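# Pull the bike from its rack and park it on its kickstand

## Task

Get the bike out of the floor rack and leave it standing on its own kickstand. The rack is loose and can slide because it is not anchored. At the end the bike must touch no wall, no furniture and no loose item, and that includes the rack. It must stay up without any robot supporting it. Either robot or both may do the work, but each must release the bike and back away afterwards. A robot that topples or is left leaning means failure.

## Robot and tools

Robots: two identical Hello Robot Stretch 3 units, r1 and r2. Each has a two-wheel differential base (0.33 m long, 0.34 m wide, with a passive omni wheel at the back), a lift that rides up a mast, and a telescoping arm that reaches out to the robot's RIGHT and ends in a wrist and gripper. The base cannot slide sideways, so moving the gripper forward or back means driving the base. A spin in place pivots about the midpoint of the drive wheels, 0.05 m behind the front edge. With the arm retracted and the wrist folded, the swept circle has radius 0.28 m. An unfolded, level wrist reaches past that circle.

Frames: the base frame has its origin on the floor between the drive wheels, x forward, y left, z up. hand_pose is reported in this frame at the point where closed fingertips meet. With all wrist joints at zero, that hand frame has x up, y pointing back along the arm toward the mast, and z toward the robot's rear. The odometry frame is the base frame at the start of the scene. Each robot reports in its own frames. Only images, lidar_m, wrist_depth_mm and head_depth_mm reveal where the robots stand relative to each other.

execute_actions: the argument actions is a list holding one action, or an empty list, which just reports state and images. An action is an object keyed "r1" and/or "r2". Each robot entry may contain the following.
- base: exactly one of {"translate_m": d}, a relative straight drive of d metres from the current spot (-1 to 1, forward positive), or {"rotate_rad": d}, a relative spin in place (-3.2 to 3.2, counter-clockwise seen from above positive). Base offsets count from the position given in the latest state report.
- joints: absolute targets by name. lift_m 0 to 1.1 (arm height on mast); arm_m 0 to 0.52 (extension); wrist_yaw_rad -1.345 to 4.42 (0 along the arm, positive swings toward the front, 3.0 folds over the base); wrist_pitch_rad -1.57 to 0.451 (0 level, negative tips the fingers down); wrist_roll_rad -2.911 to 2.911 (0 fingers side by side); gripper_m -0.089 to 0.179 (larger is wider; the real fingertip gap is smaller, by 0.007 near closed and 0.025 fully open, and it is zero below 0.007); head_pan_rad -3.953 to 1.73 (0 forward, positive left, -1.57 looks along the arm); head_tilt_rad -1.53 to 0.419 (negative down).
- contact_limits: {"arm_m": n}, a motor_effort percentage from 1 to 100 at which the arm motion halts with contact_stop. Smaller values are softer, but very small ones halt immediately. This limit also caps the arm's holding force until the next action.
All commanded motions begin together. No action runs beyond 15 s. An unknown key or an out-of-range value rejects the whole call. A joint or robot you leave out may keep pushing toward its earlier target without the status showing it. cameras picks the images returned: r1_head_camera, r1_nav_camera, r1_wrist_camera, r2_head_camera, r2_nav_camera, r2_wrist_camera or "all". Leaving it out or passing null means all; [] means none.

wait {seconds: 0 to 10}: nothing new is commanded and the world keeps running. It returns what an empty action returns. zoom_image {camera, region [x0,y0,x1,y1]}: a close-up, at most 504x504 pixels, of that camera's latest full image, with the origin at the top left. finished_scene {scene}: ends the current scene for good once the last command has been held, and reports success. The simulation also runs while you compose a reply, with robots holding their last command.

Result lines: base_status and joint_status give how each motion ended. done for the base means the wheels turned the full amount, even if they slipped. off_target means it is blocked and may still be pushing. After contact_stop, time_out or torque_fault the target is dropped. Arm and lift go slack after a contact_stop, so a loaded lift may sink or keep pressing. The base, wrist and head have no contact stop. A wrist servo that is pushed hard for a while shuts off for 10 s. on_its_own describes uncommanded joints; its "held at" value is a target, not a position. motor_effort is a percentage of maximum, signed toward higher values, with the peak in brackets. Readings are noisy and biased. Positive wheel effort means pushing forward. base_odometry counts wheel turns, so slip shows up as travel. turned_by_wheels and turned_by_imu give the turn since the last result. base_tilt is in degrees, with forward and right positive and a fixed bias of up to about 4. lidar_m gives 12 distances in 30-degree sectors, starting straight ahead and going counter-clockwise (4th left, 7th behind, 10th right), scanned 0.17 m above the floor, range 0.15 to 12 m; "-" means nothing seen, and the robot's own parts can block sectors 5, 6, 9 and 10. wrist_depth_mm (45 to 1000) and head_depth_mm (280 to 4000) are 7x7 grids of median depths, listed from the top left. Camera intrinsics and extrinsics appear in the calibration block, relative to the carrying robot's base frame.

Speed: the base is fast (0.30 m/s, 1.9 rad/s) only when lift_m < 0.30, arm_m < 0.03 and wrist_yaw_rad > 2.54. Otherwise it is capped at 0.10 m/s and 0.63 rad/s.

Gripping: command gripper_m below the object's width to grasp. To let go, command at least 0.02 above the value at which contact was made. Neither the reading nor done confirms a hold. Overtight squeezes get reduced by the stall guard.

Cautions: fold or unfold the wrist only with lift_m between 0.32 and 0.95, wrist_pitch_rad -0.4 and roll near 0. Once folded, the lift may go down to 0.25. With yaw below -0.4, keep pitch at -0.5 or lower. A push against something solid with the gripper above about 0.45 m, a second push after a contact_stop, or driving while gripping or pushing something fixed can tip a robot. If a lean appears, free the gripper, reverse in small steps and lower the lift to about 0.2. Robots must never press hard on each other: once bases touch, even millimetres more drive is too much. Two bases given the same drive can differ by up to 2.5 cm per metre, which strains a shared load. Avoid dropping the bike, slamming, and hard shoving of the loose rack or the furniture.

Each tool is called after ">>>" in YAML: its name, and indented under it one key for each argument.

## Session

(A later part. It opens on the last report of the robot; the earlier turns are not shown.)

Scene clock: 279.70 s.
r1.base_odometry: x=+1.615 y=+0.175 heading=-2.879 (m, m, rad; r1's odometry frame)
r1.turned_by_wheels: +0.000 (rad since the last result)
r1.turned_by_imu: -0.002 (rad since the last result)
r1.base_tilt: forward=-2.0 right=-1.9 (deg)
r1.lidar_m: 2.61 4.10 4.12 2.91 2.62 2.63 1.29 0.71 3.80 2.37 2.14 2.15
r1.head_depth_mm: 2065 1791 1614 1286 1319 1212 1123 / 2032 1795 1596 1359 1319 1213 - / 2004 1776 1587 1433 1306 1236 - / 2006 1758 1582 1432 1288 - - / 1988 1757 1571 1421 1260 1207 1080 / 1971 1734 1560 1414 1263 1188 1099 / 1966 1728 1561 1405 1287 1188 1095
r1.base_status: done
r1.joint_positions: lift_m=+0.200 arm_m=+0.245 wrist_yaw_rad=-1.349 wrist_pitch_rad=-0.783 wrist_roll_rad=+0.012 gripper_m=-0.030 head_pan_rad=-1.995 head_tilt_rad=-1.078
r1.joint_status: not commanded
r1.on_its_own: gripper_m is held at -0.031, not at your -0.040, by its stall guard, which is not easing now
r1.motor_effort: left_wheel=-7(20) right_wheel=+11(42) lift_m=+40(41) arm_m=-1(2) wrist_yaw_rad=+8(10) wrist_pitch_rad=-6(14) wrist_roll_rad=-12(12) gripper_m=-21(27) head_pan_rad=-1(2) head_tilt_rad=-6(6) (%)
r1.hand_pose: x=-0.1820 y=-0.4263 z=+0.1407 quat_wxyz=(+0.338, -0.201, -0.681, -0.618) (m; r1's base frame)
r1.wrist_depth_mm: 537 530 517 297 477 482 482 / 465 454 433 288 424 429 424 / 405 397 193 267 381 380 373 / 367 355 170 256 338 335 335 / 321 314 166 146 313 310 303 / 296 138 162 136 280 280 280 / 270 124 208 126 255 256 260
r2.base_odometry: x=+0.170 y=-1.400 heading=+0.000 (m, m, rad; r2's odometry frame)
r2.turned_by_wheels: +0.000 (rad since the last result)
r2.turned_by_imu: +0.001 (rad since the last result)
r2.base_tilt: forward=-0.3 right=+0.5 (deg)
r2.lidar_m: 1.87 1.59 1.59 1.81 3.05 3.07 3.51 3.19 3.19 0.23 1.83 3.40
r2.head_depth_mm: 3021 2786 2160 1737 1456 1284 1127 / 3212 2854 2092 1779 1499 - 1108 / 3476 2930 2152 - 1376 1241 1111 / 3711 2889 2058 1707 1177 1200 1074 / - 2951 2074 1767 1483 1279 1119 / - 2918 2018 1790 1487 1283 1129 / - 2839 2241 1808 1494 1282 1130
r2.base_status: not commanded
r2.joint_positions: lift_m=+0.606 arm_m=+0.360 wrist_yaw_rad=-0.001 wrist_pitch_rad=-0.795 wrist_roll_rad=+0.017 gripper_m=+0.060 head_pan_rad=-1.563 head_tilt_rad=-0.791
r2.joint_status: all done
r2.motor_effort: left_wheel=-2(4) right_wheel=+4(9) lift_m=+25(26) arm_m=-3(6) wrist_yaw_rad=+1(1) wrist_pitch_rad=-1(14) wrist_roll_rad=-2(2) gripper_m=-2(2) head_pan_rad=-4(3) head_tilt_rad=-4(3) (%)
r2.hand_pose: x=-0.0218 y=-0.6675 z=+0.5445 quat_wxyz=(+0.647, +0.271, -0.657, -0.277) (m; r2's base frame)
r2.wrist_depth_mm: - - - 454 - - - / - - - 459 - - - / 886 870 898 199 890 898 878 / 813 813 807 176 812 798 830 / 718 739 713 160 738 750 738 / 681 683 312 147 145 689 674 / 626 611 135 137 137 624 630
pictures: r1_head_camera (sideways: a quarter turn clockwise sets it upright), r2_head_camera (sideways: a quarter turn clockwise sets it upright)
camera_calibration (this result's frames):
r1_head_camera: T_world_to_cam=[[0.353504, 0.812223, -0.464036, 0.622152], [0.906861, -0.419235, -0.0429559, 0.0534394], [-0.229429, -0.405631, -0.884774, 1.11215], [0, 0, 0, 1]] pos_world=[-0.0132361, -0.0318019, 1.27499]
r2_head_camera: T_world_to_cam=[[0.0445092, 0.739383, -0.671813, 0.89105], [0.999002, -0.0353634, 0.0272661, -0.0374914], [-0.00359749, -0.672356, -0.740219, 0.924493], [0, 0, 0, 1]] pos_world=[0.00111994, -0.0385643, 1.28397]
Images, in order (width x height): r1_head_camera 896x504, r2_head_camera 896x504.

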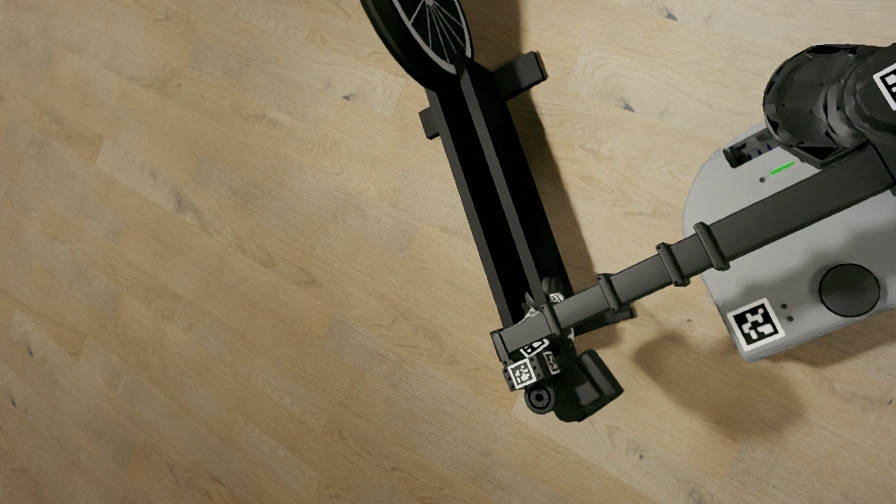

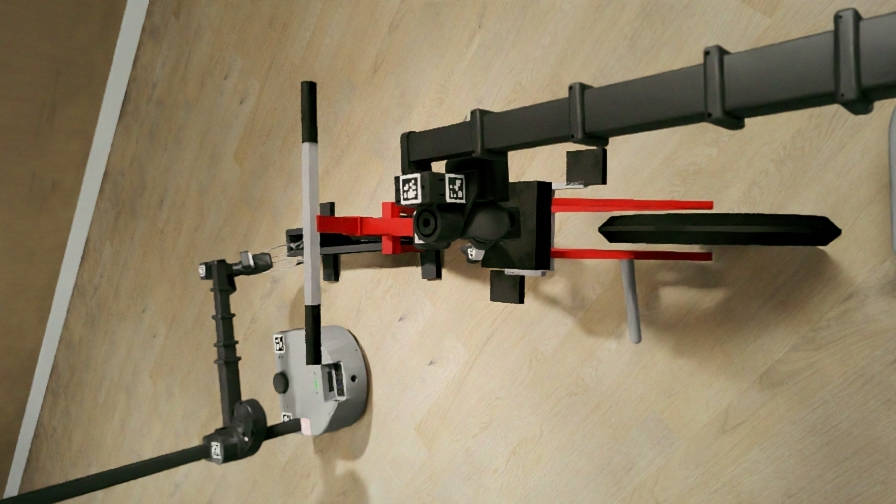

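>>> execute_actions:
  actions:
    - {"r1":{"base":{"translate_m":0.35}}}
  cameras: ["r1_nav_camera"]

>>> execute_actions:
  actions:
    - {"r2":{"base":{"translate_m":0.03}},"r1":{"joints":{"gripper_m":0.08}}}
  cameras: ["r2_head_camera"]

>>> execute_actions:
  actions:
    - {"r2":{"joints":{"gripper_m":0.12}},"r1":{"joints":{"lift_m":0.4}}}
  cameras: ["r2_head_camera","r2_wrist_camera"]

Scene clock: 292.83 s.
r1.base_odometry: x=+1.277 y=+0.085 heading=-2.879 (m, m, rad; r1's odometry frame)
r1.turned_by_wheels: +0.000 (rad since the last result)
r1.turned_by_imu: -0.001 (rad since the last result)
r1.base_tilt: forward=-2.0 right=-1.9 (deg)
r1.lidar_m: 2.33 3.84 3.87 3.15 2.84 2.86 1.64 1.02 3.38 2.13 1.91 1.93
r1.head_depth_mm: 2057 1805 1607 1459 1325 1218 1132 / 2045 1794 1605 1387 1319 1213 - / 2027 1768 1582 1356 1304 1230 - / 2003 1764 1579 1433 1295 - - / 1991 1754 1568 1429 1257 1209 1088 / 1986 1736 1568 1417 1256 1186 1103 / 1952 1733 1538 1397 1284 1188 1096
r1.base_status: done
r1.joint_positions: lift_m=+0.200 arm_m=+0.245 wrist_yaw_rad=-1.348 wrist_pitch_rad=-0.784 wrist_roll_rad=+0.001 gripper_m=-0.030 head_pan_rad=-1.995 head_tilt_rad=-1.078
r1.joint_status: not commanded
r1.on_its_own: gripper_m is held at -0.031, not at your -0.040, by its stall guard, which is not easing now
r1.motor_effort: left_wheel=-4(5) right_wheel=+7(18) lift_m=+40(40) arm_m=-2(2) wrist_yaw_rad=+8(9) wrist_pitch_rad=-6(7) wrist_roll_rad=-7(12) gripper_m=-20(20) head_pan_rad=-2(1) head_tilt_rad=-6(6) (%)
r1.hand_pose: x=-0.1818 y=-0.4263 z=+0.1405 quat_wxyz=(+0.341, -0.197, -0.679, -0.619) (m; r1's base frame)
r1.wrist_depth_mm: 528 528 502 296 471 489 477 / 454 447 231 302 429 437 416 / 407 398 206 281 390 383 377 / 356 349 177 302 344 341 340 / 325 316 173 144 316 307 305 / 294 139 157 137 282 284 282 / 267 125 230 126 246 261 256
r2.base_odometry: x=+0.170 y=-1.400 heading=+0.000 (m, m, rad; r2's odometry frame)
r2.turned_by_wheels: +0.000 (rad since the last result)
r2.turned_by_imu: +0.001 (rad since the last result)
r2.base_tilt: forward=-0.4 right=+0.5 (deg)
r2.lidar_m: 1.88 1.59 1.59 1.81 3.05 3.07 3.50 3.18 3.19 0.23 2.18 3.42
r2.head_depth_mm: 3022 2808 2155 1743 1461 1280 1122 / 3255 2854 2106 1773 1500 - 1109 / 3535 2817 2117 - 1374 1239 1105 / 3718 2768 2064 1727 1177 1202 1085 / - 2808 2222 1778 1478 1275 1123 / - 2701 2201 1794 1490 1280 1118 / - 2846 2244 1795 1500 1290 1139
r2.base_status: not commanded
r2.joint_positions: lift_m=+0.606 arm_m=+0.360 wrist_yaw_rad=-0.001 wrist_pitch_rad=-0.801 wrist_roll_rad=+0.017 gripper_m=+0.060 head_pan_rad=-1.563 head_tilt_rad=-0.791
r2.joint_status: not commanded
r2.motor_effort: left_wheel=-2(2) right_wheel=+4(5) lift_m=+25(25) arm_m=-3(3) wrist_yaw_rad=+1(1) wrist_pitch_rad=+1(1) wrist_roll_rad=-2(2) gripper_m=-2(1) head_pan_rad=-3(4) head_tilt_rad=-4(3) (%)
r2.hand_pose: x=-0.0218 y=-0.6663 z=+0.5435 quat_wxyz=(+0.646, +0.273, -0.656, -0.279) (m; r2's base frame)
r2.wrist_depth_mm: - - - 452 - - - / 961 998 - 467 - - - / 873 865 880 196 895 876 909 / 777 799 787 176 802 823 819 / 728 728 725 158 750 734 725 / 666 674 485 146 144 690 684 / 617 619 134 136 137 622 609
pictures: r1_nav_camera (sideways: a quarter turn counterclockwise sets it upright)
camera_calibration (this result's frames):
r1_nav_camera: T_world_to_cam=[[-0.397321, -0.762619, 0.51044, -0.614124], [-0.899477, 0.433872, -0.0519196, 0.125128], [-0.181871, -0.479758, -0.858345, 1.06801], [0, 0, 0, 1]] pos_world=[0.0627857, -0.0102462, 1.23669]
Images, in order (width x height): r1_nav_camera 672x504.

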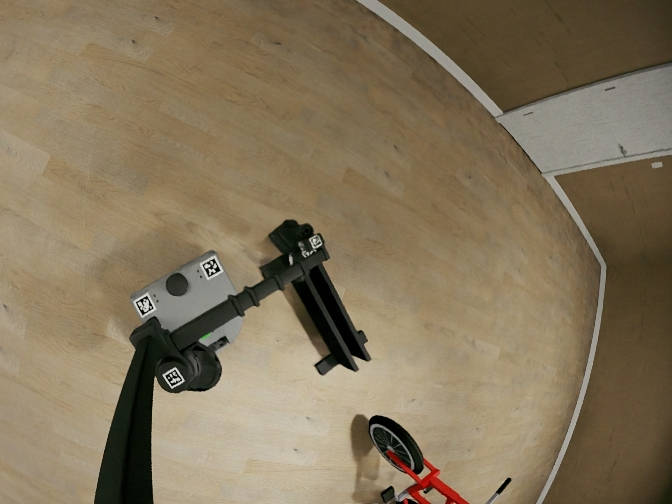

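Scene clock: 294.43 s.
r1.base_odometry: x=+1.277 y=+0.085 heading=-2.879 (m, m, rad; r1's odometry frame)
r1.turned_by_wheels: +0.000 (rad since the last result)
r1.turned_by_imu: +0.001 (rad since the last result)
r1.base_tilt: forward=-2.0 right=-1.9 (deg)
r1.lidar_m: 2.33 3.85 3.85 3.17 2.85 2.85 1.65 1.00 3.40 2.13 1.92 1.92
r1.head_depth_mm: 2052 1799 1605 1445 1314 1214 1130 / 2045 1805 1603 1384 1314 1208 - / 2043 1775 1583 1338 1317 1236 - / 2016 1759 1584 1433 1287 - - / 1995 1759 1575 1425 1250 1219 1087 / 1970 1739 1561 1412 1264 1190 1101 / 1957 1739 1563 1405 1294 1186 1095
r1.base_status: not commanded
r1.joint_positions: lift_m=+0.200 arm_m=+0.245 wrist_yaw_rad=-1.348 wrist_pitch_rad=-0.807 wrist_roll_rad=-0.009 gripper_m=+0.080 head_pan_rad=-1.995 head_tilt_rad=-1.078
r1.joint_status: all done
r1.motor_effort: left_wheel=-1(4) right_wheel=+1(7) lift_m=+40(40) arm_m=-1(2) wrist_yaw_rad=+7(8) wrist_pitch_rad=+3(6) wrist_roll_rad=-3(7) gripper_m=+2(81) head_pan_rad=-2(3) head_tilt_rad=-6(6) (%)
r1.hand_pose: x=-0.1774 y=-0.4252 z=+0.1368 quat_wxyz=(+0.338, -0.186, -0.680, -0.624) (m; r1's base frame)
r1.wrist_depth_mm: 495 494 478 290 467 476 468 / 432 430 227 271 421 418 409 / 382 378 190 296 375 368 367 / 348 346 182 302 336 335 334 / 316 302 165 295 310 307 302 / 289 132 272 134 280 282 279 / 267 120 173 123 245 259 259
r2.base_odometry: x=+0.200 y=-1.400 heading=+0.000 (m, m, rad; r2's odometry frame)
r2.turned_by_wheels: +0.000 (rad since the last result)
r2.turned_by_imu: +0.001 (rad since the last result)
r2.base_tilt: forward=-0.4 right=+0.5 (deg)
r2.lidar_m: 1.85 1.57 1.56 1.78 2.99 3.10 3.52 3.20 3.20 0.23 2.17 3.35
r2.head_depth_mm: 3078 2838 2129 1736 1461 1286 1126 / 3261 2849 2159 1776 1496 - 1106 / 3505 2847 2110 - 1409 1245 1097 / 3766 2744 2050 1719 1216 1063 1096 / 3981 2803 2129 1783 1484 1277 1119 / - 2608 2157 1793 1491 1284 1124 / - 2837 2228 1808 1504 1279 1124
r2.base_status: done
r2.joint_positions: lift_m=+0.606 arm_m=+0.360 wrist_yaw_rad=+0.011 wrist_pitch_rad=-0.809 wrist_roll_rad=+0.017 gripper_m=+0.060 head_pan_rad=-1.563 head_tilt_rad=-0.791
r2.joint_status: not commanded
r2.motor_effort: left_wheel=+2(7) right_wheel=-11(26) lift_m=+25(26) arm_m=-2(3) wrist_yaw_rad=-8(15) wrist_pitch_rad=+6(8) wrist_roll_rad=-2(2) gripper_m=-5(8) head_pan_rad=-3(3) head_tilt_rad=-4(3) (%)
r2.hand_pose: x=-0.0199 y=-0.6645 z=+0.5421 quat_wxyz=(+0.646, +0.280, -0.653, -0.278) (m; r2's base frame)
r2.wrist_depth_mm: - - - 442 - - - / 956 966 956 506 954 978 - / 871 862 861 196 869 868 886 / 791 795 774 179 808 810 792 / 726 721 162 161 747 735 736 / 669 667 145 146 142 661 688 / 612 139 137 134 133 628 624
pictures: r2_head_camera (sideways: a quarter turn clockwise sets it upright)
camera_calibration (this result's frames):
r2_head_camera: T_world_to_cam=[[0.0445092, 0.739383, -0.671813, 0.89105], [0.999002, -0.0353633, 0.0272661, -0.0374914], [-0.00359741, -0.672356, -0.740219, 0.924493], [0, 0, 0, 1]] pos_world=[0.00111995, -0.0385643, 1.28397]
Images, in order (width x height): r2_head_camera 896x504.

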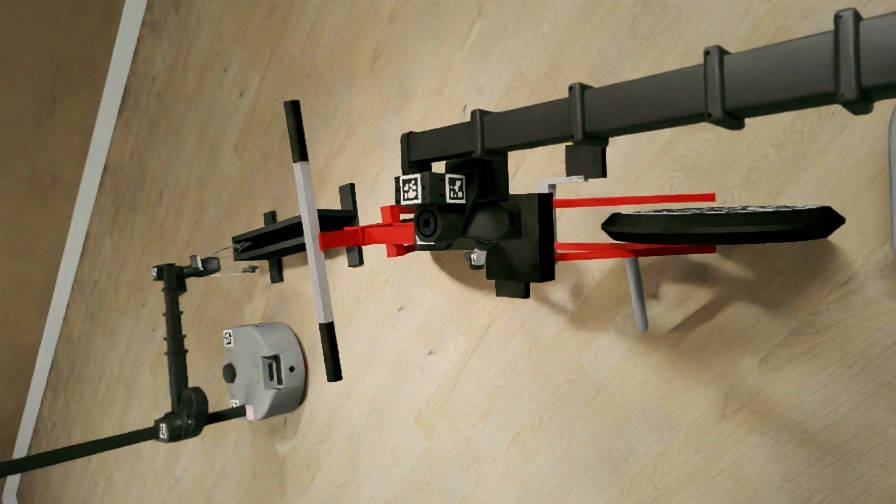

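Scene clock: 298.53 s.
r1.base_odometry: x=+1.277 y=+0.085 heading=-2.879 (m, m, rad; r1's odometry frame)
r1.turned_by_wheels: +0.000 (rad since the last result)
r1.turned_by_imu: +0.001 (rad since the last result)
r1.base_tilt: forward=-2.0 right=-1.8 (deg)
r1.lidar_m: 2.32 3.83 3.85 3.14 2.84 2.85 1.02 1.07 3.41 2.13 1.92 1.92
r1.head_depth_mm: 2062 1806 1607 1462 1323 1220 - / 2035 1786 1603 1390 1320 1212 - / 2031 1764 1587 1342 1309 1232 - / 1990 1762 1581 1425 1290 - - / 2004 1752 1579 1455 1260 1212 1090 / 1972 1745 1566 1463 1269 1188 1099 / 1958 1736 1541 1405 1289 1186 1099
r1.base_status: not commanded
r1.joint_positions: lift_m=+0.400 arm_m=+0.245 wrist_yaw_rad=-1.343 wrist_pitch_rad=-0.817 wrist_roll_rad=-0.012 gripper_m=+0.080 head_pan_rad=-1.995 head_tilt_rad=-1.078
r1.joint_status: all done
r1.motor_effort: left_wheel=+0(1) right_wheel=+0(1) lift_m=+42(45) arm_m=-1(1) wrist_yaw_rad=+3(9) wrist_pitch_rad=+6(7) wrist_roll_rad=-2(3) gripper_m=+0(4) head_pan_rad=-2(2) head_tilt_rad=-6(6) (%)
r1.hand_pose: x=-0.1752 y=-0.4255 z=+0.3351 quat_wxyz=(+0.337, -0.180, -0.681, -0.625) (m; r1's base frame)
r1.wrist_depth_mm: 797 806 810 787 763 776 736 / 702 704 689 659 694 679 680 / 645 633 622 584 628 622 609 / 582 562 581 488 559 562 561 / 518 514 517 492 521 511 497 / 477 479 394 469 465 469 474 / 436 444 411 427 433 433 -
r2.base_odometry: x=+0.200 y=-1.400 heading=+0.000 (m, m, rad; r2's odometry frame)
r2.turned_by_wheels: +0.000 (rad since the last result)
r2.turned_by_imu: +0.000 (rad since the last result)
r2.base_tilt: forward=-0.4 right=+0.5 (deg)
r2.lidar_m: 1.85 1.57 1.57 1.78 2.99 3.10 3.53 3.22 3.20 0.21 2.17 3.36
r2.head_depth_mm: 3007 2795 2149 1742 1465 1283 1126 / 3295 2838 2169 1754 1498 - 1105 / 3477 2882 2163 - 1407 1277 1112 / 3826 2763 2095 1287 1239 977 1007 / 3985 2939 2162 1716 1385 1277 1123 / - 2808 2167 1781 1494 1278 1123 / - 2944 2219 1801 1488 1287 1130
r2.base_status: not commanded
r2.joint_positions: lift_m=+0.605 arm_m=+0.360 wrist_yaw_rad=+0.040 wrist_pitch_rad=-0.809 wrist_roll_rad=+0.017 gripper_m=+0.120 head_pan_rad=-1.563 head_tilt_rad=-0.791
r2.joint_status: all done
r2.on_its_own: wrist_yaw_rad is held at +0.043, not at your +0.000, by its stall guard, which is not easing now
r2.motor_effort: left_wheel=-1(8) right_wheel=+3(27) lift_m=+28(29) arm_m=-3(3) wrist_yaw_rad=+2(19) wrist_pitch_rad=+6(20) wrist_roll_rad=-3(12) gripper_m=+0(80) head_pan_rad=-3(3) head_tilt_rad=-3(3) (%)
r2.hand_pose: x=-0.0152 y=-0.6645 z=+0.5421 quat_wxyz=(+0.650, +0.289, -0.650, -0.268) (m; r2's base frame)
r2.wrist_depth_mm: - - 317 - - - - / 953 975 310 527 966 - - / 877 847 282 563 870 894 883 / 789 193 272 794 810 792 806 / 736 177 265 724 729 730 728 / 653 - 270 476 678 687 664 / 154 140 237 625 427 623 625
pictures: r2_head_camera (sideways: a quarter turn clockwise sets it upright), r2_wrist_camera
camera_calibration (this result's frames):
r2_head_camera: T_world_to_cam=[[0.0445122, 0.739684, -0.67148, 0.890617], [0.999002, -0.0353828, 0.0272468, -0.0374662], [-0.00360484, -0.672023, -0.740521, 0.924886], [0, 0, 0, 1]] pos_world=[0.0011196, -0.0385562, 1.28395]
r2_wrist_camera: T_world_to_cam=[[-0.99996, 0.00840076, 0.00296981, -0.0169787], [0.00568809, 0.858401, -0.512947, 0.876712], [-0.00685844, -0.51291, -0.858415, 0.294171], [0, 0, 0, 1]] pos_world=[-0.0199473, -0.601545, 0.702278]
Images, in order (width x height): r2_head_camera 896x504, r2_wrist_camera 644x364.

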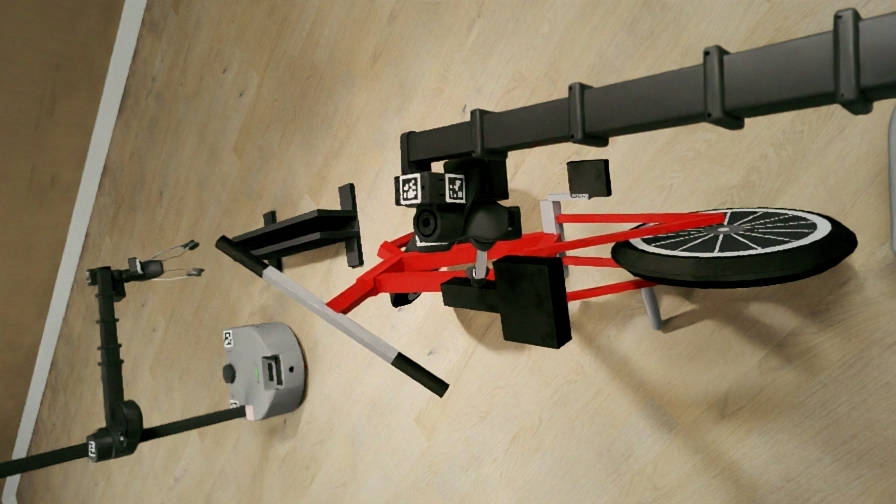

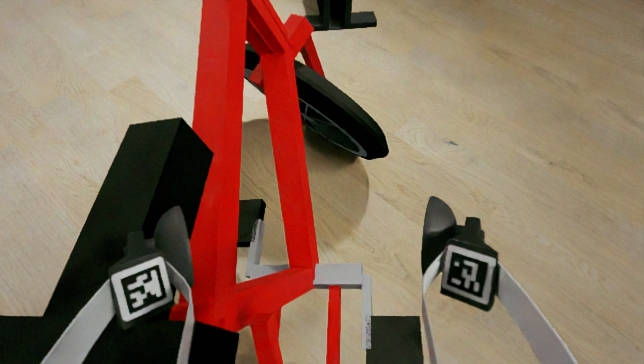

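>>> execute_actions:
  actions:
    - {"r2":{"joints":{"lift_m":0.8}},"r1":{"base":{"translate_m":0.3}}}
  cameras: ["r2_head_camera"]

>>> execute_actions:
  actions:
    - {"r2":{"joints":{"arm_m":0.0},"base":{"translate_m":-0.6}}}
  cameras: ["r2_nav_camera"]

Scene clock: 308.60 s.
r1.base_odometry: x=+0.987 y=+0.007 heading=-2.879 (m, m, rad; r1's odometry frame)
r1.turned_by_wheels: +0.000 (rad since the last result)
r1.turned_by_imu: -0.001 (rad since the last result)
r1.base_tilt: forward=-2.0 right=-1.9 (deg)
r1.lidar_m: 2.09 3.61 3.63 3.38 3.04 3.05 1.31 1.49 3.02 1.91 1.72 1.73
r1.head_depth_mm: 2068 1803 1615 1402 1322 1219 - / 2029 1786 1604 1375 1322 1207 - / 2018 1789 1593 1383 1312 1243 - / 2011 1770 1585 1421 1332 - - / 1991 1763 1567 1459 1280 1208 1089 / 1974 1742 1559 1455 1276 1192 1101 / 1960 1742 1545 1416 1282 1186 1093
r1.base_status: done
r1.joint_positions: lift_m=+0.400 arm_m=+0.245 wrist_yaw_rad=-1.343 wrist_pitch_rad=-0.817 wrist_roll_rad=-0.012 gripper_m=+0.080 head_pan_rad=-1.995 head_tilt_rad=-1.078
r1.joint_status: not commanded
r1.motor_effort: left_wheel=+2(8) right_wheel=-2(3) lift_m=+42(43) arm_m=-1(1) wrist_yaw_rad=+4(2) wrist_pitch_rad=+7(7) wrist_roll_rad=-2(2) gripper_m=+0(0) head_pan_rad=-2(1) head_tilt_rad=-6(6) (%)
r1.hand_pose: x=-0.1752 y=-0.4255 z=+0.3351 quat_wxyz=(+0.337, -0.180, -0.681, -0.625) (m; r1's base frame)
r1.wrist_depth_mm: 804 795 802 747 781 811 775 / 723 720 679 656 695 689 674 / 640 618 625 458 620 600 607 / 569 572 570 544 543 552 541 / 531 505 532 515 516 497 508 / 481 468 462 466 463 466 477 / 444 448 436 442 437 436 -
r2.base_odometry: x=+0.200 y=-1.400 heading=+0.000 (m, m, rad; r2's odometry frame)
r2.turned_by_wheels: +0.000 (rad since the last result)
r2.turned_by_imu: +0.001 (rad since the last result)
r2.base_tilt: forward=-0.4 right=+0.5 (deg)
r2.lidar_m: 1.85 1.57 1.57 1.78 2.99 3.10 3.53 3.20 3.21 0.21 5.73 3.37
r2.head_depth_mm: 3065 2811 2144 1789 - 1238 1086 / 3316 2858 - 1730 1460 1262 1104 / 3515 2984 - 1730 1411 1271 1109 / 3756 2824 2120 1293 1245 978 1009 / - 2889 2193 1724 1384 1274 1115 / - 2556 2207 1774 1505 1284 1123 / - 2925 2223 1791 1503 1289 1133
r2.base_status: not commanded
r2.joint_positions: lift_m=+0.799 arm_m=+0.360 wrist_yaw_rad=+0.040 wrist_pitch_rad=-0.810 wrist_roll_rad=+0.017 gripper_m=+0.120 head_pan_rad=-1.563 head_tilt_rad=-0.791
r2.joint_status: all done
r2.on_its_own: wrist_yaw_rad is held at +0.043, not at your +0.000, by its stall guard, which is not easing now
r2.motor_effort: left_wheel=-1(1) right_wheel=+2(2) lift_m=+56(59) arm_m=-3(3) wrist_yaw_rad=+2(2) wrist_pitch_rad=+6(6) wrist_roll_rad=-3(2) gripper_m=+0(1) head_pan_rad=-3(3) head_tilt_rad=-4(4) (%)
r2.hand_pose: x=-0.0152 y=-0.6643 z=+0.7360 quat_wxyz=(+0.650, +0.289, -0.649, -0.268) (m; r2's base frame)
r2.wrist_depth_mm: - - - - - - - / - - - - - - - / - - - - - - - / - - 962 741 - - - / 902 901 601 899 921 936 917 / 854 - 364 825 861 863 882 / 809 794 329 796 780 796 826
pictures: r2_head_camera (sideways: a quarter turn clockwise sets it upright)
camera_calibration (this result's frames):
r2_head_camera: T_world_to_cam=[[0.0445124, 0.739684, -0.67148, 0.890617], [0.999002, -0.0353831, 0.0272468, -0.0374662], [-0.003605, -0.672023, -0.740521, 0.924886], [0, 0, 0, 1]] pos_world=[0.00111959, -0.0385562, 1.28395]
Images, in order (width x height): r2_head_camera 896x504.

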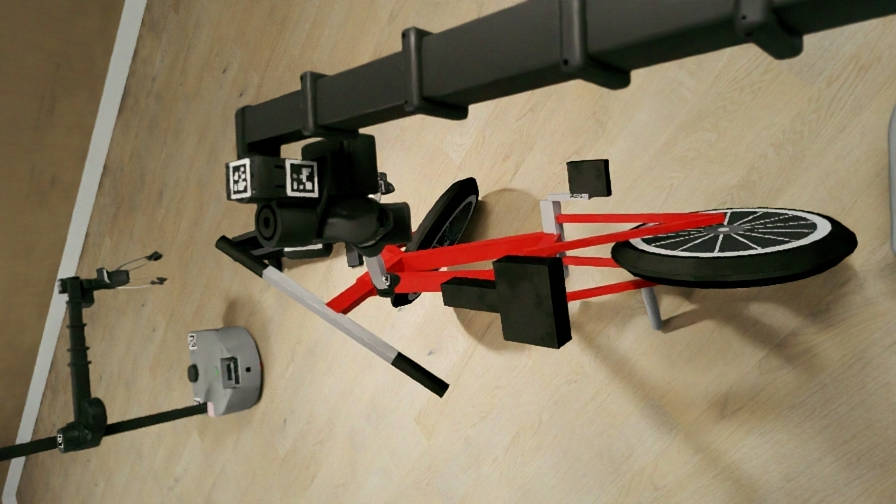

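Scene clock: 316.10 s.
r1.base_odometry: x=+0.987 y=+0.007 heading=-2.879 (m, m, rad; r1's odometry frame)
r1.turned_by_wheels: +0.000 (rad since the last result)
r1.turned_by_imu: +0.001 (rad since the last result)
r1.base_tilt: forward=-2.0 right=-1.9 (deg)
r1.lidar_m: 2.10 3.62 3.65 3.37 3.02 3.04 1.31 1.49 3.03 1.92 1.72 1.72
r1.head_depth_mm: 2052 1807 1613 1399 1319 1220 - / 2039 1797 1604 1378 1318 1216 - / 2035 1779 1579 1381 1310 1238 - / 2010 1766 1574 1433 1323 - - / 1989 1765 1578 1463 1276 1208 1083 / 1972 1754 1563 1462 1273 1188 1101 / 1979 1735 1547 1411 1285 1182 1094
r1.base_status: not commanded
r1.joint_positions: lift_m=+0.400 arm_m=+0.245 wrist_yaw_rad=-1.343 wrist_pitch_rad=-0.817 wrist_roll_rad=-0.012 gripper_m=+0.080 head_pan_rad=-1.995 head_tilt_rad=-1.078
r1.joint_status: not commanded
r1.motor_effort: left_wheel=+2(2) right_wheel=-2(2) lift_m=+42(42) arm_m=-1(1) wrist_yaw_rad=+3(4) wrist_pitch_rad=+6(7) wrist_roll_rad=-1(2) gripper_m=+0(1) head_pan_rad=-2(2) head_tilt_rad=-6(6) (%)
r1.hand_pose: x=-0.1752 y=-0.4255 z=+0.3351 quat_wxyz=(+0.337, -0.180, -0.681, -0.625) (m; r1's base frame)
r1.wrist_depth_mm: 809 783 815 771 766 794 749 / 702 698 707 670 702 687 669 / 637 621 625 464 625 615 607 / 577 572 576 546 564 556 547 / 521 520 527 522 512 502 506 / 484 488 468 471 462 468 474 / 441 434 441 435 436 431 -
r2.base_odometry: x=-0.400 y=-1.400 heading=+0.000 (m, m, rad; r2's odometry frame)
r2.turned_by_wheels: +0.000 (rad since the last result)
r2.turned_by_imu: -0.001 (rad since the last result)
r2.base_tilt: forward=-0.4 right=+0.5 (deg)
r2.lidar_m: 2.33 1.98 1.98 2.25 2.66 2.65 3.03 2.78 2.79 3.20 0.97 0.64
r2.head_depth_mm: 2627 2790 2153 1741 1476 - - / 2818 2859 2174 1742 1479 - 1076 / 3110 2873 2173 1754 1500 - 1071 / 3392 2913 2188 1762 1515 1250 1116 / 3650 2890 2221 1766 1479 1272 1119 / - 2905 2165 1767 1485 1285 1123 / - 3003 2252 1707 1498 1290 1132
r2.base_status: done
r2.joint_positions: lift_m=+0.799 arm_m=+0.002 wrist_yaw_rad=+0.041 wrist_pitch_rad=-0.810 wrist_roll_rad=+0.016 gripper_m=+0.120 head_pan_rad=-1.563 head_tilt_rad=-0.791
r2.joint_status: all done
joint sent to its limit — the command would take r2.arm_m past its lower limit, so that joint was sent only as far as its limit.
r2.on_its_own: wrist_yaw_rad is held at +0.043, not at your +0.000, by its stall guard, which is not easing now
r2.motor_effort: left_wheel=-1(4) right_wheel=+2(4) lift_m=+56(56) arm_m=-3(3) wrist_yaw_rad=+1(2) wrist_pitch_rad=+6(6) wrist_roll_rad=-2(3) gripper_m=+0(0) head_pan_rad=-3(3) head_tilt_rad=-4(4) (%)
r2.hand_pose: x=-0.0150 y=-0.3058 z=+0.7359 quat_wxyz=(+0.651, +0.290, -0.649, -0.268) (m; r2's base frame)
r2.wrist_depth_mm: 879 - - - - - - / - - - - - - - / 891 - - - - - - / 959 - - - - - - / 736 953 936 946 929 907 922 / 707 - 876 860 857 891 863 / 687 788 774 810 803 807 806
pictures: r2_nav_camera (sideways: a quarter turn counterclockwise sets it upright)
camera_calibration (this result's frames):
r2_nav_camera: T_world_to_cam=[[0.0432078, -0.737276, 0.674209, -0.843255], [-0.998627, -0.0518802, 0.00726539, 0.0498857], [0.0296215, -0.673597, -0.738505, 0.917783], [0, 0, 0, 1]] pos_world=[0.0590662, -0.000907557, 1.24595]
Images, in order (width x height): r2_nav_camera 672x504.

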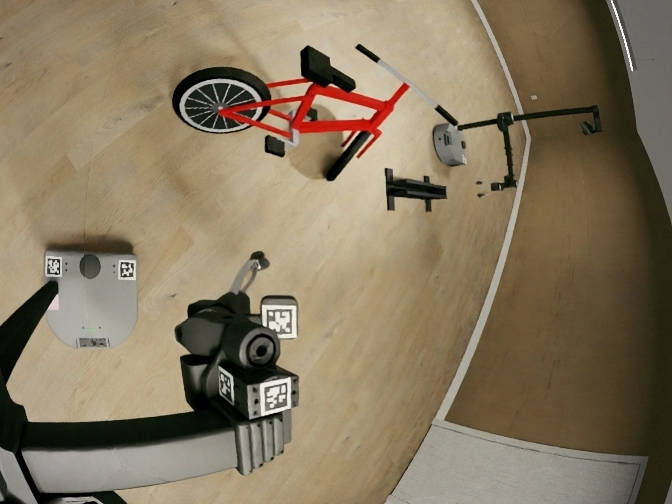

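>>> finished_scene:
  scene: 2

The scene is finished: the task was done.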